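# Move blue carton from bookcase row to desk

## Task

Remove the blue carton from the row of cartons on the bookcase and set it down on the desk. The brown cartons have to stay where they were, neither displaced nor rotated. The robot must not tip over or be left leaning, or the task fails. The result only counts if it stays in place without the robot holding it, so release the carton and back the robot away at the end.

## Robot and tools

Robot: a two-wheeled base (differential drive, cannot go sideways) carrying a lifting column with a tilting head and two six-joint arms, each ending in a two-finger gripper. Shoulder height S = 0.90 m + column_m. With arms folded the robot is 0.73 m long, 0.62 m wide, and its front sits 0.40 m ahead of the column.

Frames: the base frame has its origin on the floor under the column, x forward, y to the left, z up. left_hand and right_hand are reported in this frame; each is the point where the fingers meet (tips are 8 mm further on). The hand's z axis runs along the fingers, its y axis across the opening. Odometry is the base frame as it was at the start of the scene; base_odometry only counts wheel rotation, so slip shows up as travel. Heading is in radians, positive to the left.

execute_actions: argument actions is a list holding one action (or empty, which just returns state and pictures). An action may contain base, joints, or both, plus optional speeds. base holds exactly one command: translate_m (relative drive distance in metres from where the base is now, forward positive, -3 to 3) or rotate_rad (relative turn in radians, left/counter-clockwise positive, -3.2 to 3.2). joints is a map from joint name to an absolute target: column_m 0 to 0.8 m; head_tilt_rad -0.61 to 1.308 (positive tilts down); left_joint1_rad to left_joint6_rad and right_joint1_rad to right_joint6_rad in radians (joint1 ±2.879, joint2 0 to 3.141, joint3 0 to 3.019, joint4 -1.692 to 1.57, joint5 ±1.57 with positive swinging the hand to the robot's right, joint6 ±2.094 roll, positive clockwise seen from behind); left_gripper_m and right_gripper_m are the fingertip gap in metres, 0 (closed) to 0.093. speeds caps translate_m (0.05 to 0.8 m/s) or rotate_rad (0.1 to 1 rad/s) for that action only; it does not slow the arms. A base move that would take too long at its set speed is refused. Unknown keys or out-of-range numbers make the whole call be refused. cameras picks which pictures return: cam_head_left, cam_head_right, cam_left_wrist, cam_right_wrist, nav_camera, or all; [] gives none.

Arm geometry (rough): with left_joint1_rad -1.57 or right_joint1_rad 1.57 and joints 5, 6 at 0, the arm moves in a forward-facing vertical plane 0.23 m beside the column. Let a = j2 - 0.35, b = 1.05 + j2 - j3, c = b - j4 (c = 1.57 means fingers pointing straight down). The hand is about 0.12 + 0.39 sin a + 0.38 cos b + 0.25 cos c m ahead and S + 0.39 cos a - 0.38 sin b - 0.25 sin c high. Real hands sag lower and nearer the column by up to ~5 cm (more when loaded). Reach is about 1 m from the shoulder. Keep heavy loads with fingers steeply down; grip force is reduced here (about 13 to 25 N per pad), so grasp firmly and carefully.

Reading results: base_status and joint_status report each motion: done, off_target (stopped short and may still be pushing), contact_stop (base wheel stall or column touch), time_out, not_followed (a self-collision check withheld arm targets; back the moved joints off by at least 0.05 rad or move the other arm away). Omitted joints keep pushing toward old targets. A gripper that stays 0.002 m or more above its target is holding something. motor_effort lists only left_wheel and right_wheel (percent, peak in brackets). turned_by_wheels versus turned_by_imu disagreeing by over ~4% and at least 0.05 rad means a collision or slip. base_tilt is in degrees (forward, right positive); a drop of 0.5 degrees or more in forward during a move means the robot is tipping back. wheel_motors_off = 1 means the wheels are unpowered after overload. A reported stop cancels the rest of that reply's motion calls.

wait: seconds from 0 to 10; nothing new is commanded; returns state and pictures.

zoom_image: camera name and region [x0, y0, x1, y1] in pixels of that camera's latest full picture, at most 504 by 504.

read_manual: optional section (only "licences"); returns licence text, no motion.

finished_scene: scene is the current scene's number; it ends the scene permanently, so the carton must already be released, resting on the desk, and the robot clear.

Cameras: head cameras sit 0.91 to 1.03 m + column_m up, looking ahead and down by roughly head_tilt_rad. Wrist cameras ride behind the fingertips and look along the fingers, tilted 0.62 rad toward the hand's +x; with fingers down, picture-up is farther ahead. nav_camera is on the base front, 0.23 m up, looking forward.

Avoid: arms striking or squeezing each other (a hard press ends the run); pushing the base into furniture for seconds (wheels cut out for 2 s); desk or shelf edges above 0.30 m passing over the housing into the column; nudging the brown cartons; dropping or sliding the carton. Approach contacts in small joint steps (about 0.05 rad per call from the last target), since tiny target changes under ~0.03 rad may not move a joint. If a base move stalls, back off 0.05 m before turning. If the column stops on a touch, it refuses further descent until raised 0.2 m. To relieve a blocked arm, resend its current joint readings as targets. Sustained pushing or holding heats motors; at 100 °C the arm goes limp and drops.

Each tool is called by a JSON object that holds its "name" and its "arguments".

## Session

{"name": "execute_actions", "arguments": {"actions": []}}

Scene clock: 0.00 s.
base_odometry: x=+0.000 y=+0.000 heading=+0.000 (m, m, rad; odometry frame)
turned_by_wheels: +0.000 (rad since the last result)
turned_by_imu: +0.000 (rad since the last result)
base_tilt: forward=+0.3 right=-1.0 (deg)
base_status: not commanded
joint_positions: column_m=+0.556 head_tilt_rad=+0.867 left_joint1_rad=-1.605 left_joint2_rad=+0.914 left_joint3_rad=+0.390 left_joint4_rad=-0.922 left_joint5_rad=-0.046 left_joint6_rad=+0.063 left_gripper_m=+0.095 right_joint1_rad=+1.578 right_joint2_rad=+0.921 right_joint3_rad=+0.418 right_joint4_rad=-0.900 right_joint5_rad=-0.014 right_joint6_rad=-0.089 right_gripper_m=+0.094
joint_status: not commanded
wheel_motors_off: 0
motor_effort: left_wheel=+2 right_wheel=+4 (%)
left_hand: x=+0.1350 y=+0.2254 z=+1.2524 quat_wxyz=(+0.445, -0.052, -0.894, +0.003) (m; base frame)
right_hand: x=+0.1515 y=-0.2214 z=+1.2428 quat_wxyz=(+0.425, +0.040, -0.904, -0.027) (m; base frame)
pictures: cam_head_left, cam_head_right, cam_left_wrist, cam_right_wrist, nav_camera
camera_calibration (this result's frames):
cam_head_left: T_world_to_cam=[[0.0303175, -0.998149, -0.0527255, 0.130364], [-0.700032, 0.0164491, -0.713922, 1.12886], [0.713468, 0.0585539, -0.698237, 0.970151], [0, 0, 0, 1]] pos_world=[0.0941156, 0.0547475, 1.49019]
cam_head_right: T_world_to_cam=[[0.0326418, -0.998763, -0.0375093, -0.00690383], [-0.691328, 0.00454085, -0.722527, 1.14387], [0.721803, 0.0495158, -0.690325, 0.959521], [0, 0, 0, 1]] pos_world=[0.0984286, -0.0596009, 1.4886]
cam_left_wrist: T_world_to_cam=[[-0.0874997, -0.995228, 0.0431898, 0.18242], [-0.0292619, 0.0459052, 0.998517, -1.25376], [-0.995735, 0.0861061, -0.0331389, 0.280468], [0, 0, 0, 1]] pos_world=[0.258546, 0.214954, 1.25332]
cam_right_wrist: T_world_to_cam=[[0.0478084, -0.994315, -0.0951424, -0.110011], [-0.063295, -0.0980756, 0.993164, -1.23974], [-0.996849, -0.0414596, -0.067624, 0.352245], [0, 0, 0, 1]] pos_world=[0.277925, -0.21637, 1.24461]
Images, in order (width x height): cam_head_left 672x504, cam_head_right 672x504, cam_left_wrist 504x504, cam_right_wrist 504x504, nav_camera 672x504.

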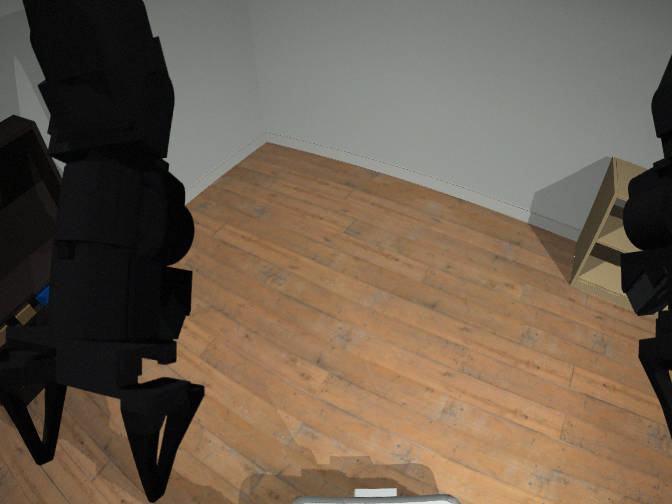

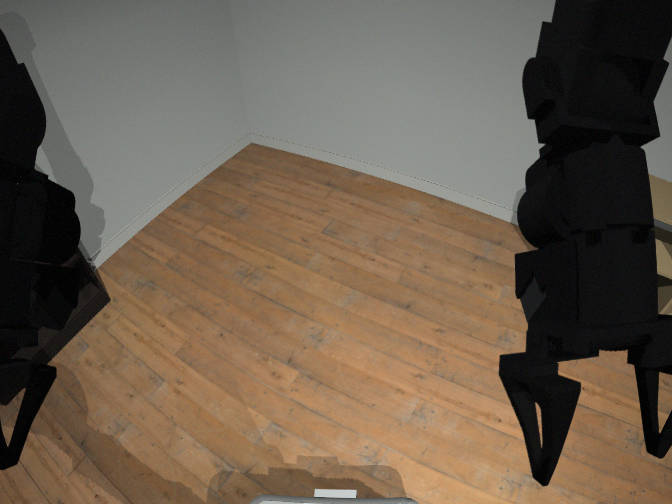

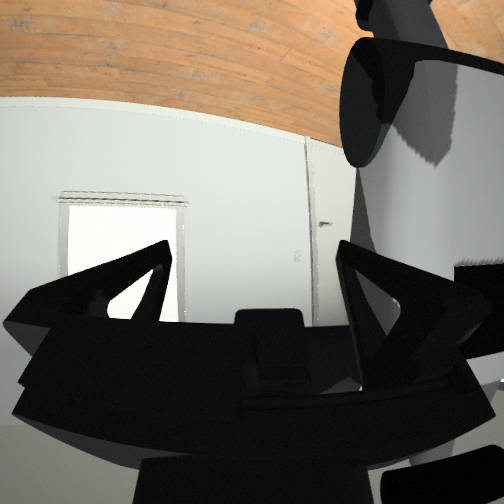

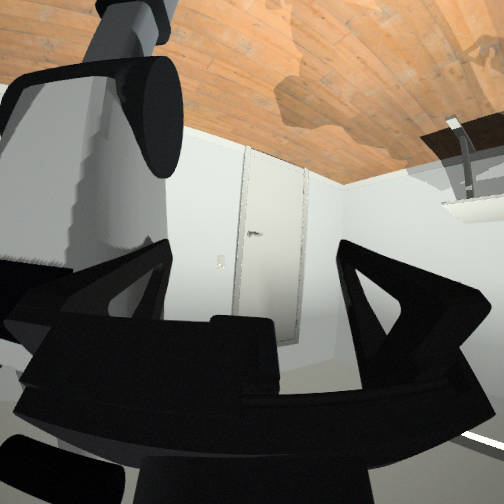

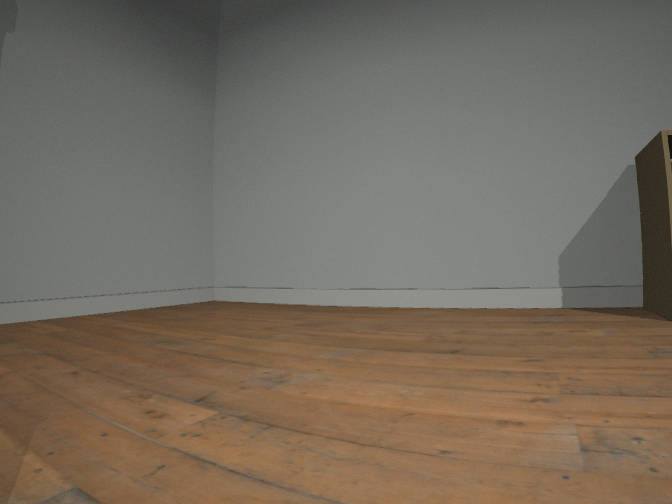

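{"name": "execute_actions", "arguments": {"actions": [{"base":{"rotate_rad":1.0},"joints":{"column_m":0.45,"head_tilt_rad":0.7}}], "cameras": ["cam_head_left","cam_head_right","nav_camera"]}}

Scene clock: 3.97 s.
base_odometry: x=+0.000 y=+0.000 heading=+1.000 (m, m, rad; odometry frame)
turned_by_wheels: +1.000 (rad since the last result)
turned_by_imu: +0.996 (rad since the last result)
base_tilt: forward=+0.4 right=-0.8 (deg)
base_status: done
joint_positions: column_m=+0.450 head_tilt_rad=+0.717 left_joint1_rad=-1.605 left_joint2_rad=+0.914 left_joint3_rad=+0.390 left_joint4_rad=-0.922 left_joint5_rad=-0.046 left_joint6_rad=+0.063 left_gripper_m=+0.095 right_joint1_rad=+1.578 right_joint2_rad=+0.921 right_joint3_rad=+0.419 right_joint4_rad=-0.900 right_joint5_rad=-0.014 right_joint6_rad=-0.089 right_gripper_m=+0.094
joint_status: all done
wheel_motors_off: 0
motor_effort: left_wheel=+0(24) right_wheel=+1(40) (%)
left_hand: x=+0.1350 y=+0.2254 z=+1.1463 quat_wxyz=(+0.445, -0.052, -0.894, +0.003) (m; base frame)
right_hand: x=+0.1520 y=-0.2214 z=+1.1366 quat_wxyz=(+0.425, +0.040, -0.904, -0.027) (m; base frame)
pictures: cam_head_left, cam_head_right, nav_camera
camera_calibration (this result's frames):
cam_head_left: T_world_to_cam=[[0.037877, -0.998149, -0.0475864, 0.117014], [-0.585131, 0.0164491, -0.810772, 1.18648], [0.810053, 0.0585539, -0.583425, 0.726398], [0, 0, 0, 1]] pos_world=[0.101395, 0.0547475, 1.39133]
cam_head_right: T_world_to_cam=[[0.0378946, -0.998763, -0.0321937, -0.0187778], [-0.575237, 0.00454085, -0.817974, 1.1985], [0.817109, 0.0495158, -0.574353, 0.715006], [0, 0, 0, 1]] pos_world=[0.105897, -0.0596009, 1.39041]
Images, in order (width x height): cam_head_left 672x504, cam_head_right 672x504, nav_camera 672x504.

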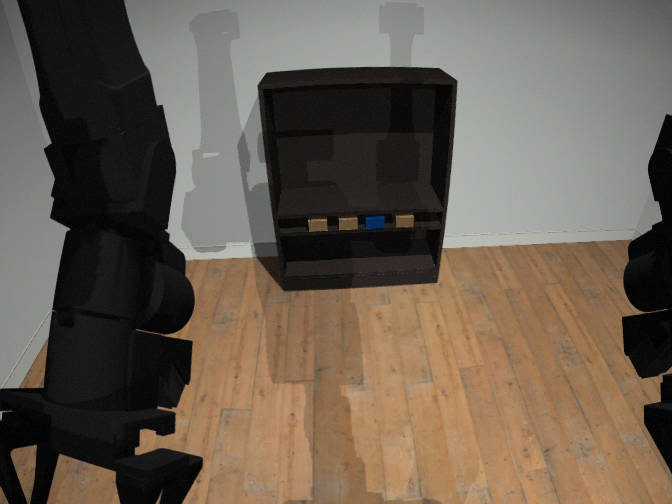

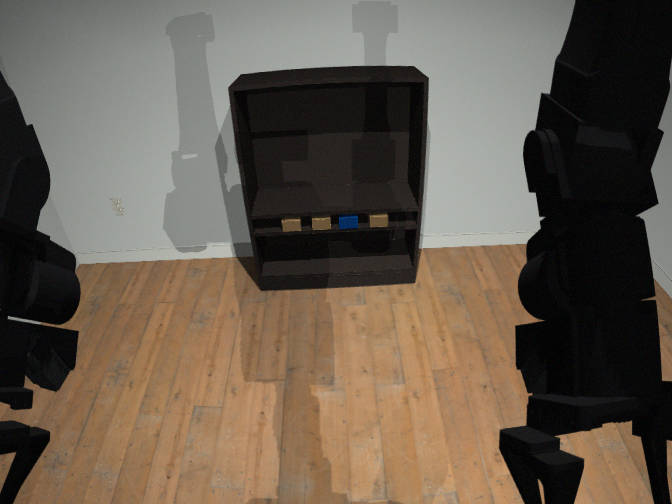

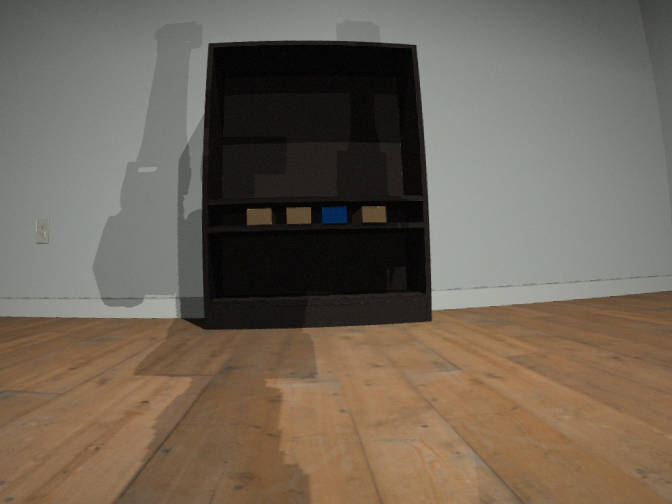

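{"name": "execute_actions", "arguments": {"actions": [{"base":{"rotate_rad":0.17},"joints":{"column_m":0.35,"right_joint1_rad":1.65,"right_joint2_rad":2.35,"right_joint3_rad":1.9,"right_joint4_rad":1.5,"right_joint5_rad":0.04,"right_joint6_rad":-0.07,"right_gripper_m":0.093}}], "cameras": []}}

{"name": "execute_actions", "arguments": {"actions": [{"base":{"translate_m":0.7},"joints":{"column_m":0.1,"head_tilt_rad":0.6}}], "cameras": []}}

{"name": "execute_actions", "arguments": {"actions": [{"base":{"rotate_rad":-0.115},"joints":{"column_m":0.03}}], "cameras": ["cam_head_left","cam_right_wrist","nav_camera"]}}

Scene clock: 14.97 s.
base_odometry: x=+0.000 y=+0.000 heading=+1.170 (m, m, rad; odometry frame)
turned_by_wheels: +0.170 (rad since the last result)
turned_by_imu: +0.170 (rad since the last result)
base_tilt: forward=+0.2 right=-1.0 (deg)
base_status: done
joint_positions: column_m=+0.350 head_tilt_rad=+0.716 left_joint1_rad=-1.605 left_joint2_rad=+0.914 left_joint3_rad=+0.390 left_joint4_rad=-0.922 left_joint5_rad=-0.046 left_joint6_rad=+0.063 left_gripper_m=+0.095 right_joint1_rad=+1.645 right_joint2_rad=+2.352 right_joint3_rad=+1.891 right_joint4_rad=+1.480 right_joint5_rad=+0.040 right_joint6_rad=-0.077 right_gripper_m=+0.093
joint_status: all done
wheel_motors_off: 0
motor_effort: left_wheel=-3(18) right_wheel=+3(28) (%)
left_hand: x=+0.1350 y=+0.2254 z=+1.0463 quat_wxyz=(+0.445, -0.052, -0.894, +0.003) (m; base frame)
right_hand: x=+0.7417 y=-0.1725 z=+0.7033 quat_wxyz=(-0.697, +0.005, -0.717, +0.005) (m; base frame)
pictures: none
No camera images: the call's "cameras" was empty. Leave "cameras" out to get every camera's image.

Scene clock: 18.77 s.
base_odometry: x=+0.273 y=+0.645 heading=+1.170 (m, m, rad; odometry frame)
turned_by_wheels: +0.000 (rad since the last result)
turned_by_imu: +0.002 (rad since the last result)
base_tilt: forward=+0.4 right=-0.9 (deg)
base_status: done
joint_positions: column_m=+0.100 head_tilt_rad=+0.617 left_joint1_rad=-1.605 left_joint2_rad=+0.914 left_joint3_rad=+0.391 left_joint4_rad=-0.922 left_joint5_rad=-0.046 left_joint6_rad=+0.063 left_gripper_m=+0.095 right_joint1_rad=+1.645 right_joint2_rad=+2.352 right_joint3_rad=+1.894 right_joint4_rad=+1.481 right_joint5_rad=+0.040 right_joint6_rad=-0.077 right_gripper_m=+0.093
joint_status: all done
wheel_motors_off: 0
motor_effort: left_wheel=+1(34) right_wheel=-1(51) (%)
left_hand: x=+0.1355 y=+0.2254 z=+0.7962 quat_wxyz=(+0.444, -0.052, -0.894, +0.003) (m; base frame)
right_hand: x=+0.7430 y=-0.1725 z=+0.4543 quat_wxyz=(-0.698, +0.005, -0.716, +0.005) (m; base frame)
pictures: none
No camera images: the call's "cameras" was empty. Leave "cameras" out to get every camera's image.

Scene clock: 20.27 s.
base_odometry: x=+0.273 y=+0.645 heading=+1.056 (m, m, rad; odometry frame)
turned_by_wheels: -0.114 (rad since the last result)
turned_by_imu: -0.112 (rad since the last result)
base_tilt: forward=+0.5 right=-0.8 (deg)
base_status: done
joint_positions: column_m=+0.030 head_tilt_rad=+0.617 left_joint1_rad=-1.605 left_joint2_rad=+0.914 left_joint3_rad=+0.391 left_joint4_rad=-0.922 left_joint5_rad=-0.046 left_joint6_rad=+0.063 left_gripper_m=+0.095 right_joint1_rad=+1.647 right_joint2_rad=+2.352 right_joint3_rad=+1.894 right_joint4_rad=+1.481 right_joint5_rad=+0.040 right_joint6_rad=-0.077 right_gripper_m=+0.093
joint_status: all done
wheel_motors_off: 0
motor_effort: left_wheel=+1(28) right_wheel=-2(40) (%)
left_hand: x=+0.1355 y=+0.2254 z=+0.7262 quat_wxyz=(+0.444, -0.052, -0.894, +0.003) (m; base frame)
right_hand: x=+0.7429 y=-0.1704 z=+0.3845 quat_wxyz=(-0.698, +0.004, -0.716, +0.004) (m; base frame)
pictures: cam_head_left, cam_right_wrist, nav_camera
camera_calibration (this result's frames):
cam_head_left: T_world_to_cam=[[0.0424277, -0.998149, -0.0435778, 0.0927282], [-0.50148, 0.0164491, -0.865013, 0.896901], [0.864128, 0.0585539, -0.499854, 0.393753], [0, 0, 0, 1]] pos_world=[0.10559, 0.0547475, 0.976691]
cam_right_wrist: T_world_to_cam=[[0.00967905, -0.999773, 0.0189778, -0.185717], [-0.606118, -0.0209606, -0.795099, 0.75912], [0.795316, -0.00380697, -0.606183, -0.232139], [0, 0, 0, 1]] pos_world=[0.646537, -0.170647, 0.466381]
Images, in order (width x height): cam_head_left 672x504, cam_right_wrist 504x504, nav_camera 672x504.

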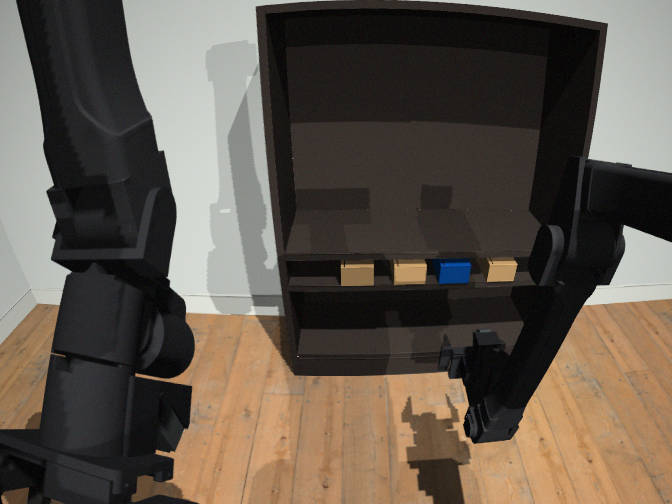

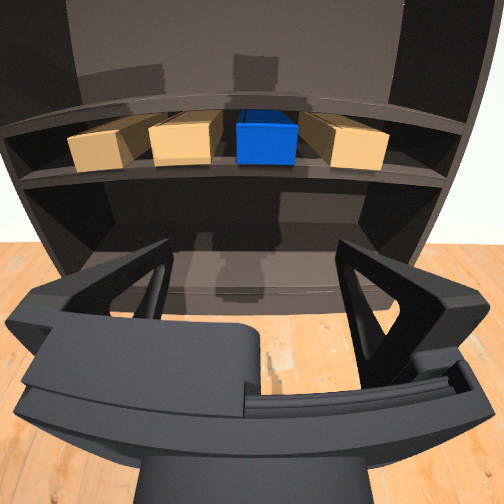

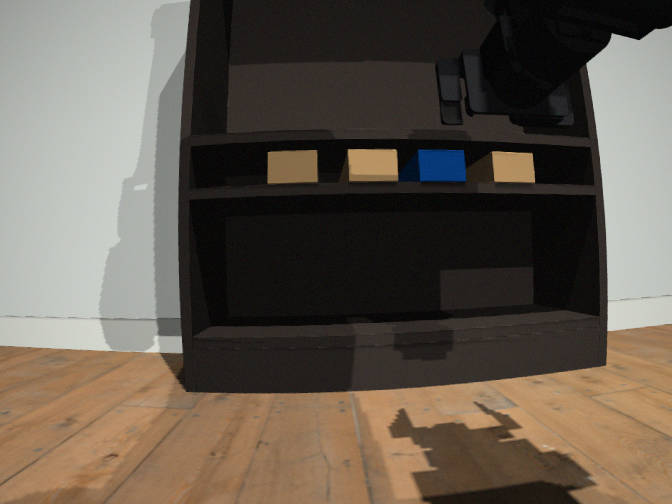

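{"name": "execute_actions", "arguments": {"actions": [{"base":{"translate_m":0.18},"joints":{"right_joint1_rad":1.62,"right_joint4_rad":1.53,"right_joint6_rad":-0.04}}], "cameras": ["cam_right_wrist","nav_camera"]}}

Scene clock: 25.27 s.
base_odometry: x=+0.362 y=+0.801 heading=+1.055 (m, m, rad; odometry frame)
turned_by_wheels: -0.001 (rad since the last result)
turned_by_imu: +0.000 (rad since the last result)
base_tilt: forward=+0.4 right=-1.0 (deg)
base_status: done
joint_positions: column_m=+0.030 head_tilt_rad=+0.617 left_joint1_rad=-1.605 left_joint2_rad=+0.914 left_joint3_rad=+0.392 left_joint4_rad=-0.922 left_joint5_rad=-0.046 left_joint6_rad=+0.063 left_gripper_m=+0.095 right_joint1_rad=+1.628 right_joint2_rad=+2.352 right_joint3_rad=+1.896 right_joint4_rad=+1.509 right_joint5_rad=+0.040 right_joint6_rad=-0.050 right_gripper_m=+0.093
joint_status: all done
wheel_motors_off: 0
motor_effort: left_wheel=+0(39) right_wheel=+1(52) (%)
left_hand: x=+0.1360 y=+0.2254 z=+0.7260 quat_wxyz=(+0.444, -0.052, -0.895, +0.003) (m; base frame)
right_hand: x=+0.7442 y=-0.1861 z=+0.3914 quat_wxyz=(-0.709, -0.004, -0.705, +0.004) (m; base frame)
pictures: cam_right_wrist, nav_camera
camera_calibration (this result's frames):
cam_right_wrist: T_world_to_cam=[[-0.00230845, -0.999966, 0.00788182, -0.188367], [-0.581663, -0.00506861, -0.813414, 0.756995], [0.813426, -0.00646229, -0.581632, -0.252643], [0, 0, 0, 1]] pos_world=[0.645388, -0.186156, 0.47029]
Images, in order (width x height): cam_right_wrist 504x504, nav_camera 672x504.

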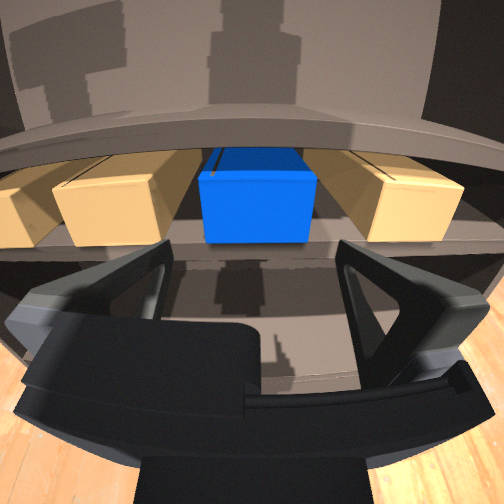

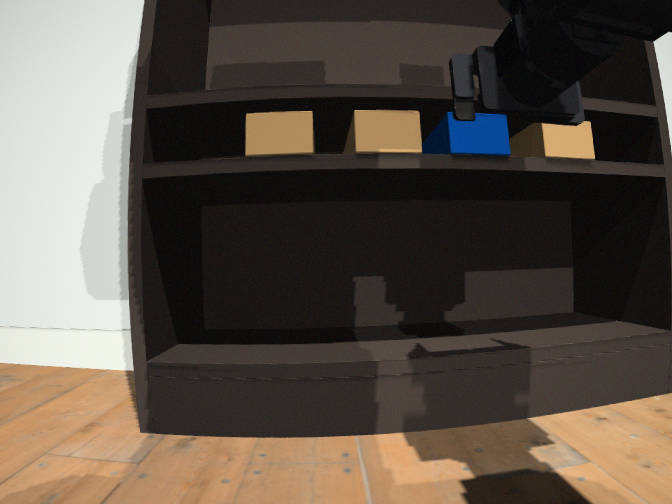

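{"name": "execute_actions", "arguments": {"actions": [{"base":{"translate_m":0.04},"speeds":{"translate_m":0.08}}], "cameras": ["cam_right_wrist"]}}

Scene clock: 29.70 s.
base_odometry: x=+0.382 y=+0.836 heading=+1.054 (m, m, rad; odometry frame)
turned_by_wheels: -0.001 (rad since the last result)
turned_by_imu: +0.000 (rad since the last result)
base_tilt: forward=+0.4 right=-1.0 (deg)
base_status: done
joint_positions: column_m=+0.030 head_tilt_rad=+0.617 left_joint1_rad=-1.605 left_joint2_rad=+0.914 left_joint3_rad=+0.391 left_joint4_rad=-0.922 left_joint5_rad=-0.046 left_joint6_rad=+0.063 left_gripper_m=+0.095 right_joint1_rad=+1.628 right_joint2_rad=+2.352 right_joint3_rad=+1.896 right_joint4_rad=+1.509 right_joint5_rad=+0.040 right_joint6_rad=-0.050 right_gripper_m=+0.093
joint_status: not commanded
wheel_motors_off: 0
motor_effort: left_wheel=-1(28) right_wheel=+1(40) (%)
left_hand: x=+0.1357 y=+0.2254 z=+0.7261 quat_wxyz=(+0.444, -0.052, -0.895, +0.003) (m; base frame)
right_hand: x=+0.7444 y=-0.1861 z=+0.3915 quat_wxyz=(-0.709, -0.004, -0.705, +0.004) (m; base frame)
pictures: cam_right_wrist
camera_calibration (this result's frames):
cam_right_wrist: T_world_to_cam=[[-0.00233046, -0.999966, 0.00786996, -0.188347], [-0.581354, -0.00504862, -0.813635, 0.757024], [0.813648, -0.00647138, -0.581322, -0.252988], [0, 0, 0, 1]] pos_world=[0.645503, -0.186156, 0.470356]
Images, in order (width x height): cam_right_wrist 504x504.

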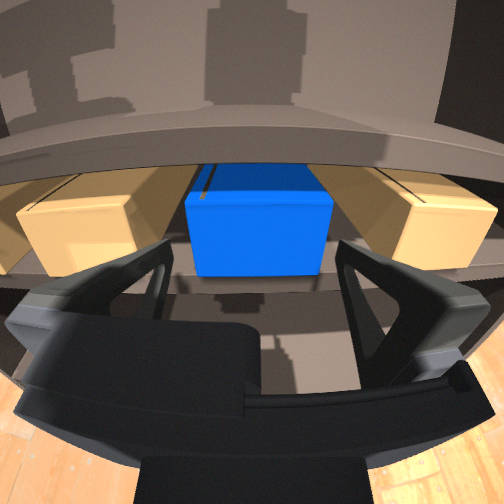

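{"name": "execute_actions", "arguments": {"actions": [{"base":{"rotate_rad":-0.005},"joints":{"column_m":0.04}}], "cameras": []}}

{"name": "execute_actions", "arguments": {"actions": [{"base":{"translate_m":0.04},"speeds":{"translate_m":0.05}}], "cameras": ["cam_right_wrist","nav_camera"]}}

{"name": "execute_actions", "arguments": {"actions": [{"joints":{"right_gripper_m":0.05}}], "cameras": []}}

{"name": "execute_actions", "arguments": {"actions": [{"base":{"translate_m":-0.12},"speeds":{"translate_m":0.08}}], "cameras": ["cam_right_wrist","nav_camera"]}}

Scene clock: 33.67 s.
base_odometry: x=+0.382 y=+0.836 heading=+1.050 (m, m, rad; odometry frame)
turned_by_wheels: -0.004 (rad since the last result)
turned_by_imu: -0.003 (rad since the last result)
base_tilt: forward=+0.4 right=-0.9 (deg)
base_status: done
joint_positions: column_m=+0.040 head_tilt_rad=+0.617 left_joint1_rad=-1.605 left_joint2_rad=+0.914 left_joint3_rad=+0.391 left_joint4_rad=-0.922 left_joint5_rad=-0.046 left_joint6_rad=+0.063 left_gripper_m=+0.095 right_joint1_rad=+1.624 right_joint2_rad=+2.352 right_joint3_rad=+1.896 right_joint4_rad=+1.509 right_joint5_rad=+0.040 right_joint6_rad=-0.050 right_gripper_m=+0.093
joint_status: all done
wheel_motors_off: 0
motor_effort: left_wheel=+1(27) right_wheel=+0(34) (%)
left_hand: x=+0.1357 y=+0.2254 z=+0.7360 quat_wxyz=(+0.444, -0.052, -0.895, +0.003) (m; base frame)
right_hand: x=+0.7445 y=-0.1895 z=+0.4012 quat_wxyz=(-0.709, -0.003, -0.705, +0.006) (m; base frame)
pictures: none
No camera images: the call's "cameras" was empty. Leave "cameras" out to get every camera's image.

Scene clock: 35.00 s.
base_odometry: x=+0.402 y=+0.871 heading=+1.050 (m, m, rad; odometry frame)
turned_by_wheels: -0.001 (rad since the last result)
turned_by_imu: -0.001 (rad since the last result)
base_tilt: forward=+0.3 right=-1.0 (deg)
base_status: done
joint_positions: column_m=+0.040 head_tilt_rad=+0.617 left_joint1_rad=-1.605 left_joint2_rad=+0.913 left_joint3_rad=+0.391 left_joint4_rad=-0.922 left_joint5_rad=-0.046 left_joint6_rad=+0.063 left_gripper_m=+0.095 right_joint1_rad=+1.624 right_joint2_rad=+2.352 right_joint3_rad=+1.896 right_joint4_rad=+1.510 right_joint5_rad=+0.040 right_joint6_rad=-0.050 right_gripper_m=+0.093
joint_status: not commanded
wheel_motors_off: 0
motor_effort: left_wheel=+0(30) right_wheel=+1(35) (%)
left_hand: x=+0.1354 y=+0.2254 z=+0.7362 quat_wxyz=(+0.444, -0.052, -0.894, +0.003) (m; base frame)
right_hand: x=+0.7445 y=-0.1895 z=+0.4013 quat_wxyz=(-0.709, -0.003, -0.705, +0.006) (m; base frame)
pictures: cam_right_wrist, nav_camera
camera_calibration (this result's frames):
cam_right_wrist: T_world_to_cam=[[-0.00445047, -0.999924, 0.0114919, -0.191655], [-0.581056, -0.00676709, -0.813835, 0.764598], [0.813851, -0.0102994, -0.580982, -0.248362], [0, 0, 0, 1]] pos_world=[0.645551, -0.189025, 0.480166]
Images, in order (width x height): cam_right_wrist 504x504, nav_camera 672x504.

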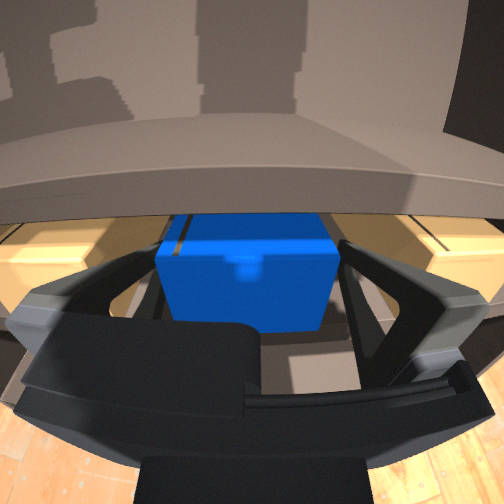

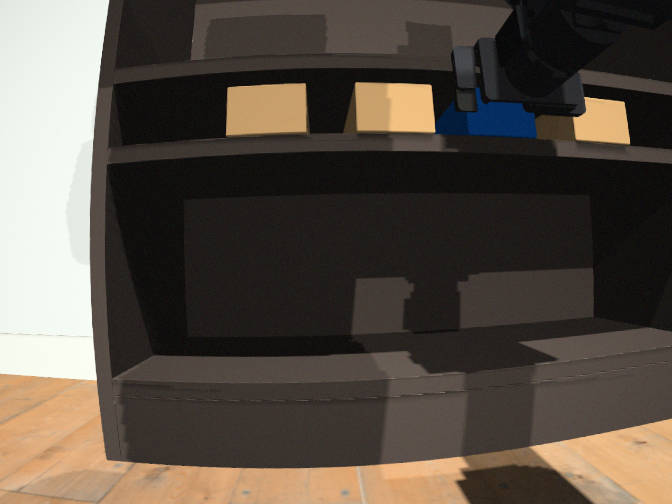

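Scene clock: 35.57 s.
base_odometry: x=+0.402 y=+0.871 heading=+1.050 (m, m, rad; odometry frame)
turned_by_wheels: +0.000 (rad since the last result)
turned_by_imu: +0.000 (rad since the last result)
base_tilt: forward=+0.3 right=-0.9 (deg)
base_status: not commanded
joint_positions: column_m=+0.040 head_tilt_rad=+0.617 left_joint1_rad=-1.605 left_joint2_rad=+0.913 left_joint3_rad=+0.391 left_joint4_rad=-0.922 left_joint5_rad=-0.046 left_joint6_rad=+0.063 left_gripper_m=+0.095 right_joint1_rad=+1.624 right_joint2_rad=+2.352 right_joint3_rad=+1.896 right_joint4_rad=+1.510 right_joint5_rad=+0.040 right_joint6_rad=-0.050 right_gripper_m=+0.085
joint_status: right_gripper_m off_target (ended at +0.085, target +0.050)
wheel_motors_off: 0
motor_effort: left_wheel=+0(0) right_wheel=+1(1) (%)
left_hand: x=+0.1354 y=+0.2254 z=+0.7362 quat_wxyz=(+0.444, -0.052, -0.894, +0.003) (m; base frame)
right_hand: x=+0.7445 y=-0.1895 z=+0.4014 quat_wxyz=(-0.709, -0.003, -0.705, +0.006) (m; base frame)
pictures: none
No camera images: the call's "cameras" was empty. Leave "cameras" out to get every camera's image.

Scene clock: 37.67 s.
base_odometry: x=+0.342 y=+0.767 heading=+1.051 (m, m, rad; odometry frame)
turned_by_wheels: +0.001 (rad since the last result)
turned_by_imu: +0.001 (rad since the last result)
base_tilt: forward=+0.5 right=-0.9 (deg)
base_status: done
joint_positions: column_m=+0.040 head_tilt_rad=+0.617 left_joint1_rad=-1.605 left_joint2_rad=+0.913 left_joint3_rad=+0.389 left_joint4_rad=-0.922 left_joint5_rad=-0.046 left_joint6_rad=+0.063 left_gripper_m=+0.095 right_joint1_rad=+1.624 right_joint2_rad=+2.352 right_joint3_rad=+1.896 right_joint4_rad=+1.511 right_joint5_rad=+0.040 right_joint6_rad=-0.050 right_gripper_m=+0.085
joint_status: not commanded
wheel_motors_off: 0
motor_effort: left_wheel=+1(30) right_wheel=-1(33) (%)
left_hand: x=+0.1348 y=+0.2254 z=+0.7364 quat_wxyz=(+0.444, -0.052, -0.894, +0.003) (m; base frame)
right_hand: x=+0.7443 y=-0.1895 z=+0.4015 quat_wxyz=(-0.709, -0.004, -0.705, +0.006) (m; base frame)
pictures: cam_right_wrist, nav_camera
camera_calibration (this result's frames):
cam_right_wrist: T_world_to_cam=[[-0.00449194, -0.999928, 0.0110868, -0.191478], [-0.580432, -0.00642095, -0.814283, 0.764438], [0.814296, -0.0100928, -0.580362, -0.248681], [0, 0, 0, 1]] pos_world=[0.645344, -0.189065, 0.480267]
Images, in order (width x height): cam_right_wrist 504x504, nav_camera 672x504.

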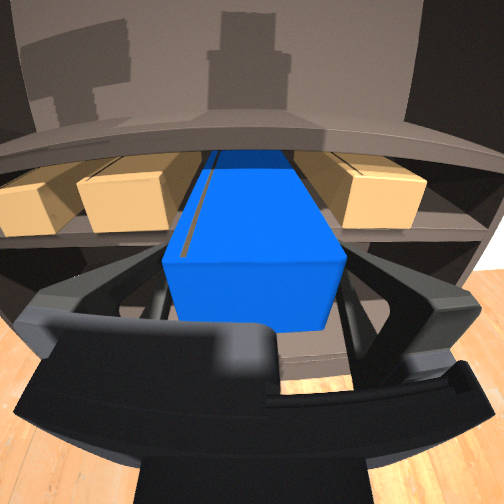

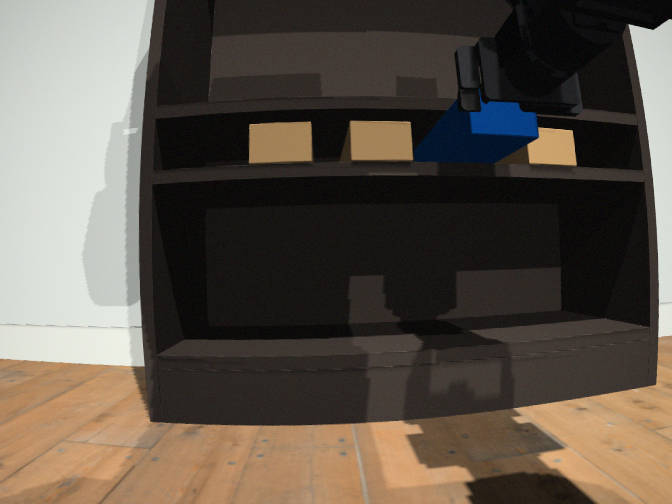

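{"name": "execute_actions", "arguments": {"actions": [{"joints":{"right_gripper_m":0.093}}], "cameras": ["cam_right_wrist"]}}

{"name": "execute_actions", "arguments": {"actions": [{"base":{"translate_m":-0.06},"speeds":{"translate_m":0.1}}], "cameras": []}}

{"name": "execute_actions", "arguments": {"actions": [{"joints":{"column_m":0.075,"right_joint1_rad":1.63,"right_joint2_rad":1.77,"right_joint3_rad":1.37,"right_joint4_rad":0.45,"right_joint5_rad":0.07,"right_joint6_rad":0.0}}], "cameras": ["cam_right_wrist","nav_camera"]}}

Scene clock: 44.53 s.
base_odometry: x=+0.342 y=+0.767 heading=+1.051 (m, m, rad; odometry frame)
turned_by_wheels: +0.000 (rad since the last result)
turned_by_imu: +0.001 (rad since the last result)
base_tilt: forward=+0.4 right=-0.9 (deg)
base_status: not commanded
joint_positions: column_m=+0.040 head_tilt_rad=+0.617 left_joint1_rad=-1.605 left_joint2_rad=+0.913 left_joint3_rad=+0.389 left_joint4_rad=-0.922 left_joint5_rad=-0.046 left_joint6_rad=+0.063 left_gripper_m=+0.095 right_joint1_rad=+1.624 right_joint2_rad=+2.352 right_joint3_rad=+1.896 right_joint4_rad=+1.511 right_joint5_rad=+0.040 right_joint6_rad=-0.050 right_gripper_m=+0.093
joint_status: all done
wheel_motors_off: 0
motor_effort: left_wheel=+0(1) right_wheel=+0(1) (%)
left_hand: x=+0.1348 y=+0.2254 z=+0.7364 quat_wxyz=(+0.444, -0.052, -0.894, +0.003) (m; base frame)
right_hand: x=+0.7443 y=-0.1895 z=+0.4015 quat_wxyz=(-0.709, -0.004, -0.705, +0.006) (m; base frame)
pictures: cam_right_wrist
camera_calibration (this result's frames):
cam_right_wrist: T_world_to_cam=[[-0.00449194, -0.999928, 0.0110868, -0.191478], [-0.580432, -0.00642095, -0.814283, 0.764438], [0.814296, -0.0100928, -0.580362, -0.248681], [0, 0, 0, 1]] pos_world=[0.645344, -0.189065, 0.480267]
Images, in order (width x height): cam_right_wrist 504x504.

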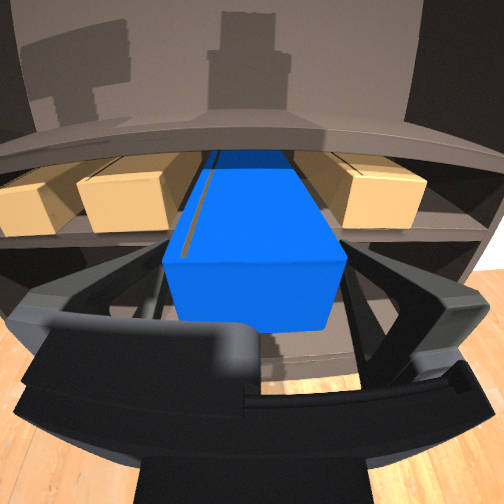

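Scene clock: 45.73 s.
base_odometry: x=+0.312 y=+0.715 heading=+1.051 (m, m, rad; odometry frame)
turned_by_wheels: +0.000 (rad since the last result)
turned_by_imu: +0.000 (rad since the last result)
base_tilt: forward=+0.3 right=-0.9 (deg)
base_status: done
joint_positions: column_m=+0.040 head_tilt_rad=+0.617 left_joint1_rad=-1.605 left_joint2_rad=+0.913 left_joint3_rad=+0.389 left_joint4_rad=-0.922 left_joint5_rad=-0.046 left_joint6_rad=+0.063 left_gripper_m=+0.095 right_joint1_rad=+1.624 right_joint2_rad=+2.352 right_joint3_rad=+1.895 right_joint4_rad=+1.511 right_joint5_rad=+0.040 right_joint6_rad=-0.050 right_gripper_m=+0.093
joint_status: not commanded
wheel_motors_off: 0
motor_effort: left_wheel=+0(20) right_wheel=+0(54) (%)
left_hand: x=+0.1347 y=+0.2254 z=+0.7365 quat_wxyz=(+0.444, -0.052, -0.894, +0.003) (m; base frame)
right_hand: x=+0.7440 y=-0.1895 z=+0.4013 quat_wxyz=(-0.709, -0.004, -0.705, +0.006) (m; base frame)
pictures: none
No camera images: the call's "cameras" was empty. Leave "cameras" out to get every camera's image.

Scene clock: 47.30 s.
base_odometry: x=+0.312 y=+0.715 heading=+1.051 (m, m, rad; odometry frame)
turned_by_wheels: +0.000 (rad since the last result)
turned_by_imu: +0.000 (rad since the last result)
base_tilt: forward=+0.4 right=-0.8 (deg)
base_status: not commanded
joint_positions: column_m=+0.075 head_tilt_rad=+0.617 left_joint1_rad=-1.605 left_joint2_rad=+0.913 left_joint3_rad=+0.389 left_joint4_rad=-0.922 left_joint5_rad=-0.046 left_joint6_rad=+0.063 left_gripper_m=+0.095 right_joint1_rad=+1.624 right_joint2_rad=+1.756 right_joint3_rad=+1.364 right_joint4_rad=+0.457 right_joint5_rad=+0.068 right_joint6_rad=-0.012 right_gripper_m=+0.093
joint_status: all done
wheel_motors_off: 0
motor_effort: left_wheel=-1(1) right_wheel=-2(2) (%)
left_hand: x=+0.1347 y=+0.2254 z=+0.7715 quat_wxyz=(+0.444, -0.052, -0.894, +0.003) (m; base frame)
right_hand: x=+0.6901 y=-0.1968 z=+0.4564 quat_wxyz=(-0.290, +0.002, -0.957, +0.008) (m; base frame)
pictures: cam_right_wrist, nav_camera
camera_calibration (this result's frames):
cam_right_wrist: T_world_to_cam=[[0.00964361, -0.999852, 0.0142444, -0.210864], [-0.999258, -0.00910474, 0.0374227, 0.677422], [-0.0372874, -0.0145947, -0.999198, 0.605206], [0, 0, 0, 1]] pos_world=[0.70152, -0.195832, 0.582373]
Images, in order (width x height): cam_right_wrist 504x504, nav_camera 672x504.

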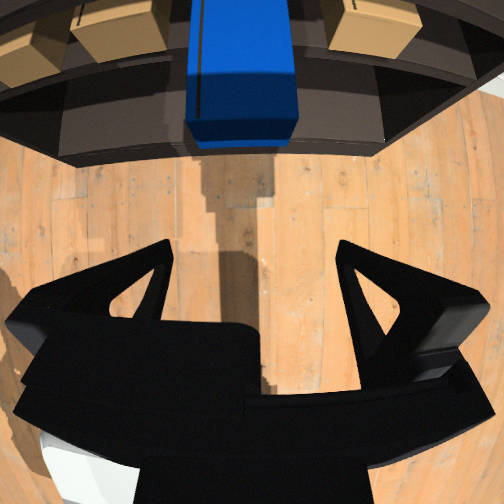

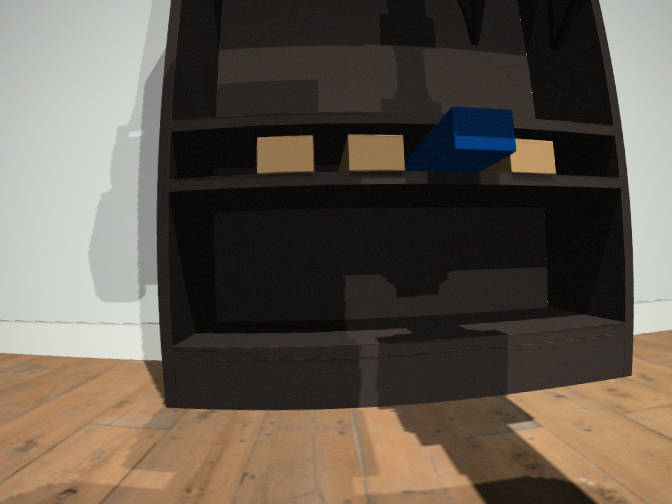

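{"name": "execute_actions", "arguments": {"actions": [{"base":{"translate_m":0.16},"speeds":{"translate_m":0.2},"joints":{"column_m":0.05,"right_joint1_rad":1.645}}], "cameras": ["cam_right_wrist"]}}

Scene clock: 50.83 s.
base_odometry: x=+0.392 y=+0.854 heading=+1.050 (m, m, rad; odometry frame)
turned_by_wheels: -0.001 (rad since the last result)
turned_by_imu: +0.000 (rad since the last result)
base_tilt: forward=+0.4 right=-0.8 (deg)
base_status: done
joint_positions: column_m=+0.050 head_tilt_rad=+0.617 left_joint1_rad=-1.605 left_joint2_rad=+0.912 left_joint3_rad=+0.389 left_joint4_rad=-0.922 left_joint5_rad=-0.046 left_joint6_rad=+0.063 left_gripper_m=+0.095 right_joint1_rad=+1.635 right_joint2_rad=+1.756 right_joint3_rad=+1.365 right_joint4_rad=+0.457 right_joint5_rad=+0.068 right_joint6_rad=-0.012 right_gripper_m=+0.093
joint_status: all done
wheel_motors_off: 0
motor_effort: left_wheel=-1(37) right_wheel=+1(49) (%)
left_hand: x=+0.1350 y=+0.2254 z=+0.7465 quat_wxyz=(+0.444, -0.052, -0.894, +0.003) (m; base frame)
right_hand: x=+0.6906 y=-0.1885 z=+0.4320 quat_wxyz=(-0.291, +0.003, -0.957, +0.003) (m; base frame)
pictures: cam_right_wrist
camera_calibration (this result's frames):
cam_right_wrist: T_world_to_cam=[[0.0151052, -0.999875, 0.00464535, -0.20178], [-0.999234, -0.0149275, 0.0361655, 0.678329], [-0.0360917, -0.00518808, -0.999335, 0.581971], [0, 0, 0, 1]] pos_world=[0.701862, -0.18861, 0.557989]
Images, in order (width x height): cam_right_wrist 504x504.

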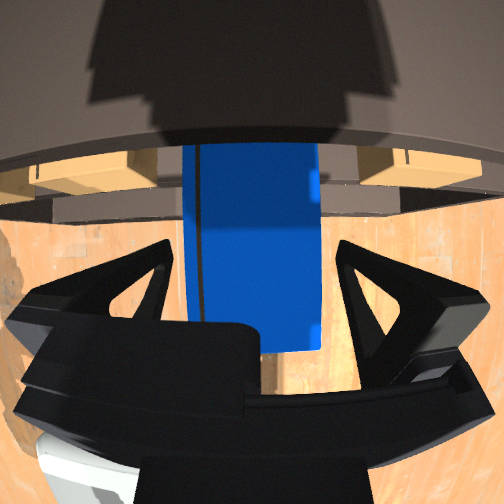

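{"name": "execute_actions", "arguments": {"actions": [{"joints":{"column_m":0.0}}], "cameras": ["cam_right_wrist"]}}

{"name": "execute_actions", "arguments": {"actions": [{"base":{"translate_m":0.048},"speeds":{"translate_m":0.05}}], "cameras": ["cam_right_wrist","nav_camera"]}}

Scene clock: 54.20 s.
base_odometry: x=+0.392 y=+0.854 heading=+1.050 (m, m, rad; odometry frame)
turned_by_wheels: +0.000 (rad since the last result)
turned_by_imu: +0.000 (rad since the last result)
base_tilt: forward=+0.4 right=-0.8 (deg)
base_status: not commanded
joint_positions: column_m=+0.002 head_tilt_rad=+0.617 left_joint1_rad=-1.605 left_joint2_rad=+0.912 left_joint3_rad=+0.389 left_joint4_rad=-0.922 left_joint5_rad=-0.046 left_joint6_rad=+0.063 left_gripper_m=+0.095 right_joint1_rad=+1.635 right_joint2_rad=+1.756 right_joint3_rad=+1.365 right_joint4_rad=+0.457 right_joint5_rad=+0.068 right_joint6_rad=-0.012 right_gripper_m=+0.093
joint_status: all done
joint sent to its limit — the command would take column_m past its lower limit, so that joint was sent only as far as its limit.
wheel_motors_off: 0
motor_effort: left_wheel=-2(2) right_wheel=+3(3) (%)
left_hand: x=+0.1350 y=+0.2254 z=+0.6986 quat_wxyz=(+0.444, -0.052, -0.894, +0.003) (m; base frame)
right_hand: x=+0.6906 y=-0.1885 z=+0.3842 quat_wxyz=(-0.291, +0.003, -0.957, +0.003) (m; base frame)
pictures: cam_right_wrist
camera_calibration (this result's frames):
cam_right_wrist: T_world_to_cam=[[0.0151052, -0.999875, 0.00464535, -0.201558], [-0.999234, -0.0149275, 0.0361655, 0.680059], [-0.0360917, -0.00518808, -0.999335, 0.534156], [0, 0, 0, 1]] pos_world=[0.701862, -0.18861, 0.510142]
Images, in order (width x height): cam_right_wrist 504x504.

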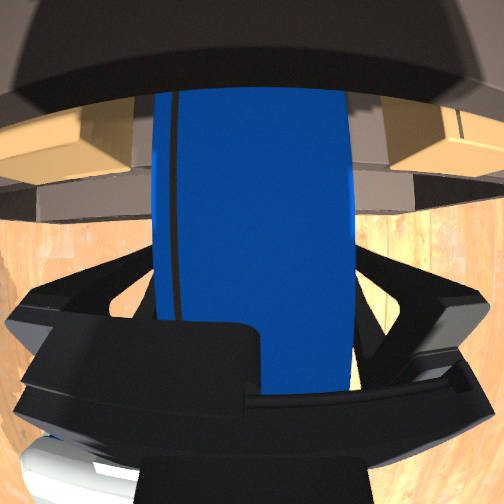

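Scene clock: 55.63 s.
base_odometry: x=+0.416 y=+0.895 heading=+1.049 (m, m, rad; odometry frame)
turned_by_wheels: -0.001 (rad since the last result)
turned_by_imu: +0.000 (rad since the last result)
base_tilt: forward=+0.4 right=-0.8 (deg)
base_status: done
joint_positions: column_m=+0.002 head_tilt_rad=+0.617 left_joint1_rad=-1.605 left_joint2_rad=+0.912 left_joint3_rad=+0.390 left_joint4_rad=-0.922 left_joint5_rad=-0.046 left_joint6_rad=+0.063 left_gripper_m=+0.095 right_joint1_rad=+1.635 right_joint2_rad=+1.756 right_joint3_rad=+1.366 right_joint4_rad=+0.457 right_joint5_rad=+0.068 right_joint6_rad=-0.012 right_gripper_m=+0.093
joint_status: not commanded
wheel_motors_off: 0
motor_effort: left_wheel=+0(27) right_wheel=+0(40) (%)
left_hand: x=+0.1354 y=+0.2254 z=+0.6985 quat_wxyz=(+0.444, -0.052, -0.895, +0.003) (m; base frame)
right_hand: x=+0.6908 y=-0.1885 z=+0.3842 quat_wxyz=(-0.291, +0.003, -0.957, +0.003) (m; base frame)
pictures: cam_right_wrist, nav_camera
camera_calibration (this result's frames):
cam_right_wrist: T_world_to_cam=[[0.0150821, -0.999875, 0.00463881, -0.20154], [-0.999248, -0.0149066, 0.035785, 0.680438], [-0.0357114, -0.00517504, -0.999349, 0.533981], [0, 0, 0, 1]] pos_world=[0.702036, -0.188608, 0.510218]
Images, in order (width x height): cam_right_wrist 504x504, nav_camera 672x504.

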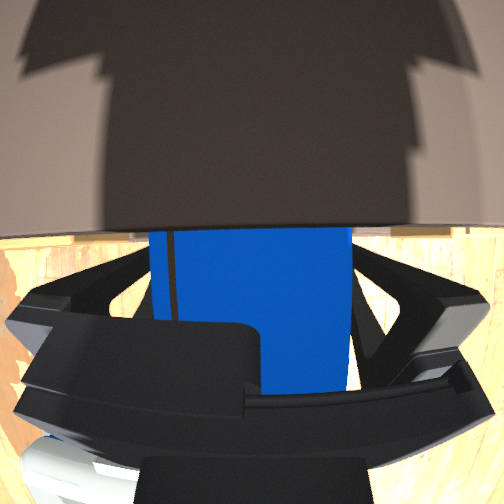

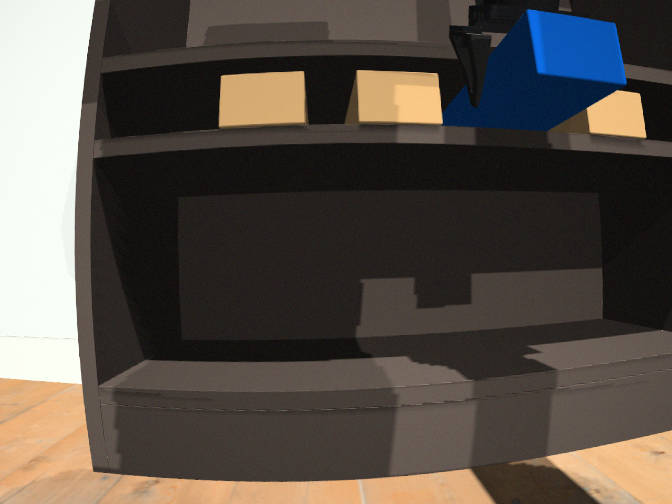

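{"name": "execute_actions", "arguments": {"actions": [{"joints":{"right_gripper_m":0.05}}], "cameras": []}}

{"name": "execute_actions", "arguments": {"actions": [{"base":{"translate_m":-0.12},"speeds":{"translate_m":0.08},"joints":{"column_m":0.013}}], "cameras": ["cam_right_wrist","nav_camera"]}}

Scene clock: 58.33 s.
base_odometry: x=+0.416 y=+0.895 heading=+1.049 (m, m, rad; odometry frame)
turned_by_wheels: +0.000 (rad since the last result)
turned_by_imu: +0.000 (rad since the last result)
base_tilt: forward=+0.3 right=-0.9 (deg)
base_status: not commanded
joint_positions: column_m=+0.002 head_tilt_rad=+0.617 left_joint1_rad=-1.605 left_joint2_rad=+0.912 left_joint3_rad=+0.390 left_joint4_rad=-0.922 left_joint5_rad=-0.046 left_joint6_rad=+0.063 left_gripper_m=+0.095 right_joint1_rad=+1.635 right_joint2_rad=+1.756 right_joint3_rad=+1.366 right_joint4_rad=+0.457 right_joint5_rad=+0.069 right_joint6_rad=-0.011 right_gripper_m=+0.085
joint_status: right_gripper_m off_target (ended at +0.085, target +0.050)
wheel_motors_off: 0
motor_effort: left_wheel=+0(1) right_wheel=+1(1) (%)
left_hand: x=+0.1354 y=+0.2254 z=+0.6985 quat_wxyz=(+0.444, -0.052, -0.895, +0.003) (m; base frame)
right_hand: x=+0.6908 y=-0.1885 z=+0.3842 quat_wxyz=(-0.291, +0.003, -0.957, +0.003) (m; base frame)
pictures: none
No camera images: the call's "cameras" was empty. Leave "cameras" out to get every camera's image.

Scene clock: 60.50 s.
base_odometry: x=+0.356 y=+0.791 heading=+1.051 (m, m, rad; odometry frame)
turned_by_wheels: +0.001 (rad since the last result)
turned_by_imu: +0.001 (rad since the last result)
base_tilt: forward=+0.4 right=-1.0 (deg)
base_status: done
joint_positions: column_m=+0.013 head_tilt_rad=+0.617 left_joint1_rad=-1.605 left_joint2_rad=+0.912 left_joint3_rad=+0.389 left_joint4_rad=-0.922 left_joint5_rad=-0.046 left_joint6_rad=+0.063 left_gripper_m=+0.095 right_joint1_rad=+1.635 right_joint2_rad=+1.756 right_joint3_rad=+1.364 right_joint4_rad=+0.457 right_joint5_rad=+0.069 right_joint6_rad=-0.011 right_gripper_m=+0.085
joint_status: all done
wheel_motors_off: 0
motor_effort: left_wheel=+1(32) right_wheel=+0(33) (%)
left_hand: x=+0.1350 y=+0.2254 z=+0.7094 quat_wxyz=(+0.444, -0.052, -0.894, +0.003) (m; base frame)
right_hand: x=+0.6895 y=-0.1885 z=+0.3944 quat_wxyz=(-0.290, +0.003, -0.957, +0.003) (m; base frame)
pictures: cam_right_wrist, nav_camera
camera_calibration (this result's frames):
cam_right_wrist: T_world_to_cam=[[0.0146915, -0.999881, 0.00478371, -0.201432], [-0.99917, -0.0144989, 0.0380698, 0.677885], [-0.0379959, -0.00533904, -0.999264, 0.545606], [0, 0, 0, 1]] pos_world=[0.701013, -0.188666, 0.520361]
Images, in order (width x height): cam_right_wrist 504x504, nav_camera 672x504.

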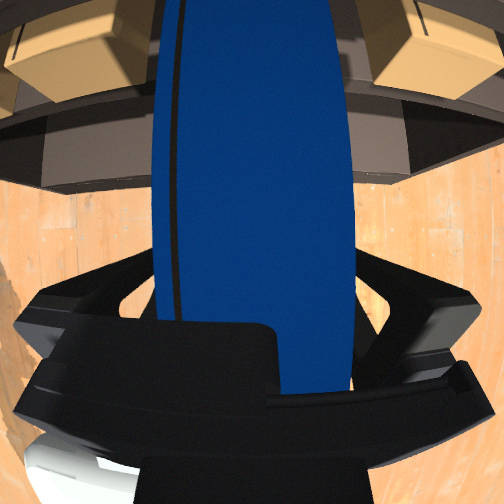

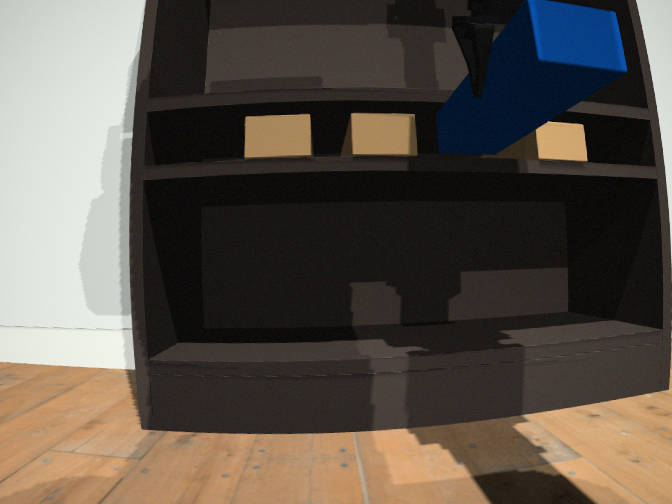

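{"name": "execute_actions", "arguments": {"actions": [{"base":{"translate_m":-0.1},"speeds":{"translate_m":0.05}}], "cameras": ["cam_right_wrist","nav_camera"]}}

Scene clock: 65.37 s.
base_odometry: x=+0.306 y=+0.705 heading=+1.051 (m, m, rad; odometry frame)
turned_by_wheels: +0.000 (rad since the last result)
turned_by_imu: +0.001 (rad since the last result)
base_tilt: forward=+0.3 right=-0.9 (deg)
base_status: done
joint_positions: column_m=+0.013 head_tilt_rad=+0.617 left_joint1_rad=-1.605 left_joint2_rad=+0.912 left_joint3_rad=+0.389 left_joint4_rad=-0.922 left_joint5_rad=-0.046 left_joint6_rad=+0.063 left_gripper_m=+0.095 right_joint1_rad=+1.635 right_joint2_rad=+1.756 right_joint3_rad=+1.363 right_joint4_rad=+0.457 right_joint5_rad=+0.069 right_joint6_rad=-0.011 right_gripper_m=+0.085
joint_status: not commanded
wheel_motors_off: 0
motor_effort: left_wheel=+0(21) right_wheel=+0(46) (%)
left_hand: x=+0.1348 y=+0.2254 z=+0.7094 quat_wxyz=(+0.444, -0.052, -0.894, +0.003) (m; base frame)
right_hand: x=+0.6893 y=-0.1885 z=+0.3943 quat_wxyz=(-0.290, +0.003, -0.957, +0.003) (m; base frame)
pictures: cam_right_wrist, nav_camera
camera_calibration (this result's frames):
cam_right_wrist: T_world_to_cam=[[0.0147146, -0.99988, 0.00479039, -0.20145], [-0.999155, -0.0145197, 0.0384504, 0.677502], [-0.0383762, -0.00535212, -0.999249, 0.54578], [0, 0, 0, 1]] pos_world=[0.700838, -0.188668, 0.520285]
Images, in order (width x height): cam_right_wrist 504x504, nav_camera 672x504.

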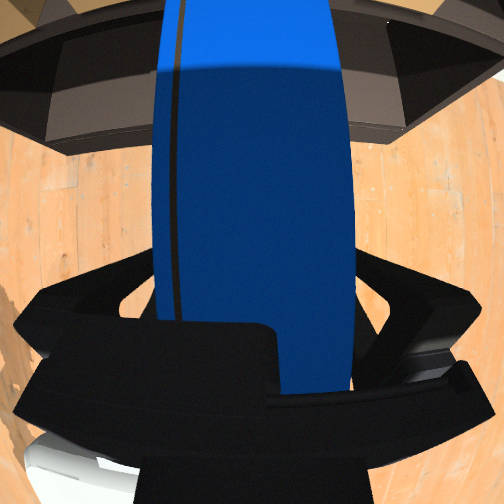

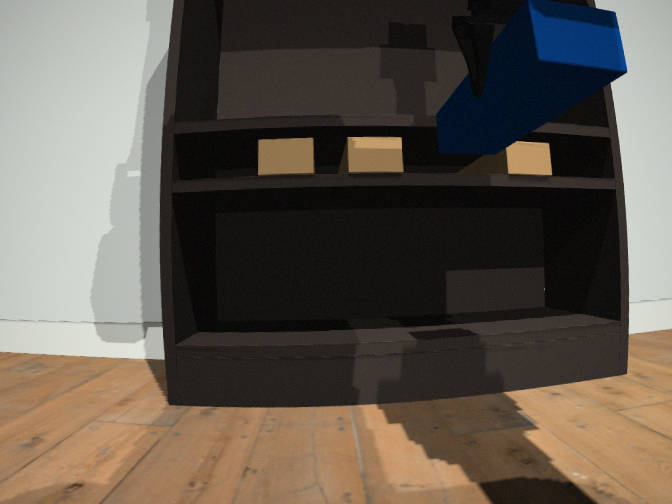

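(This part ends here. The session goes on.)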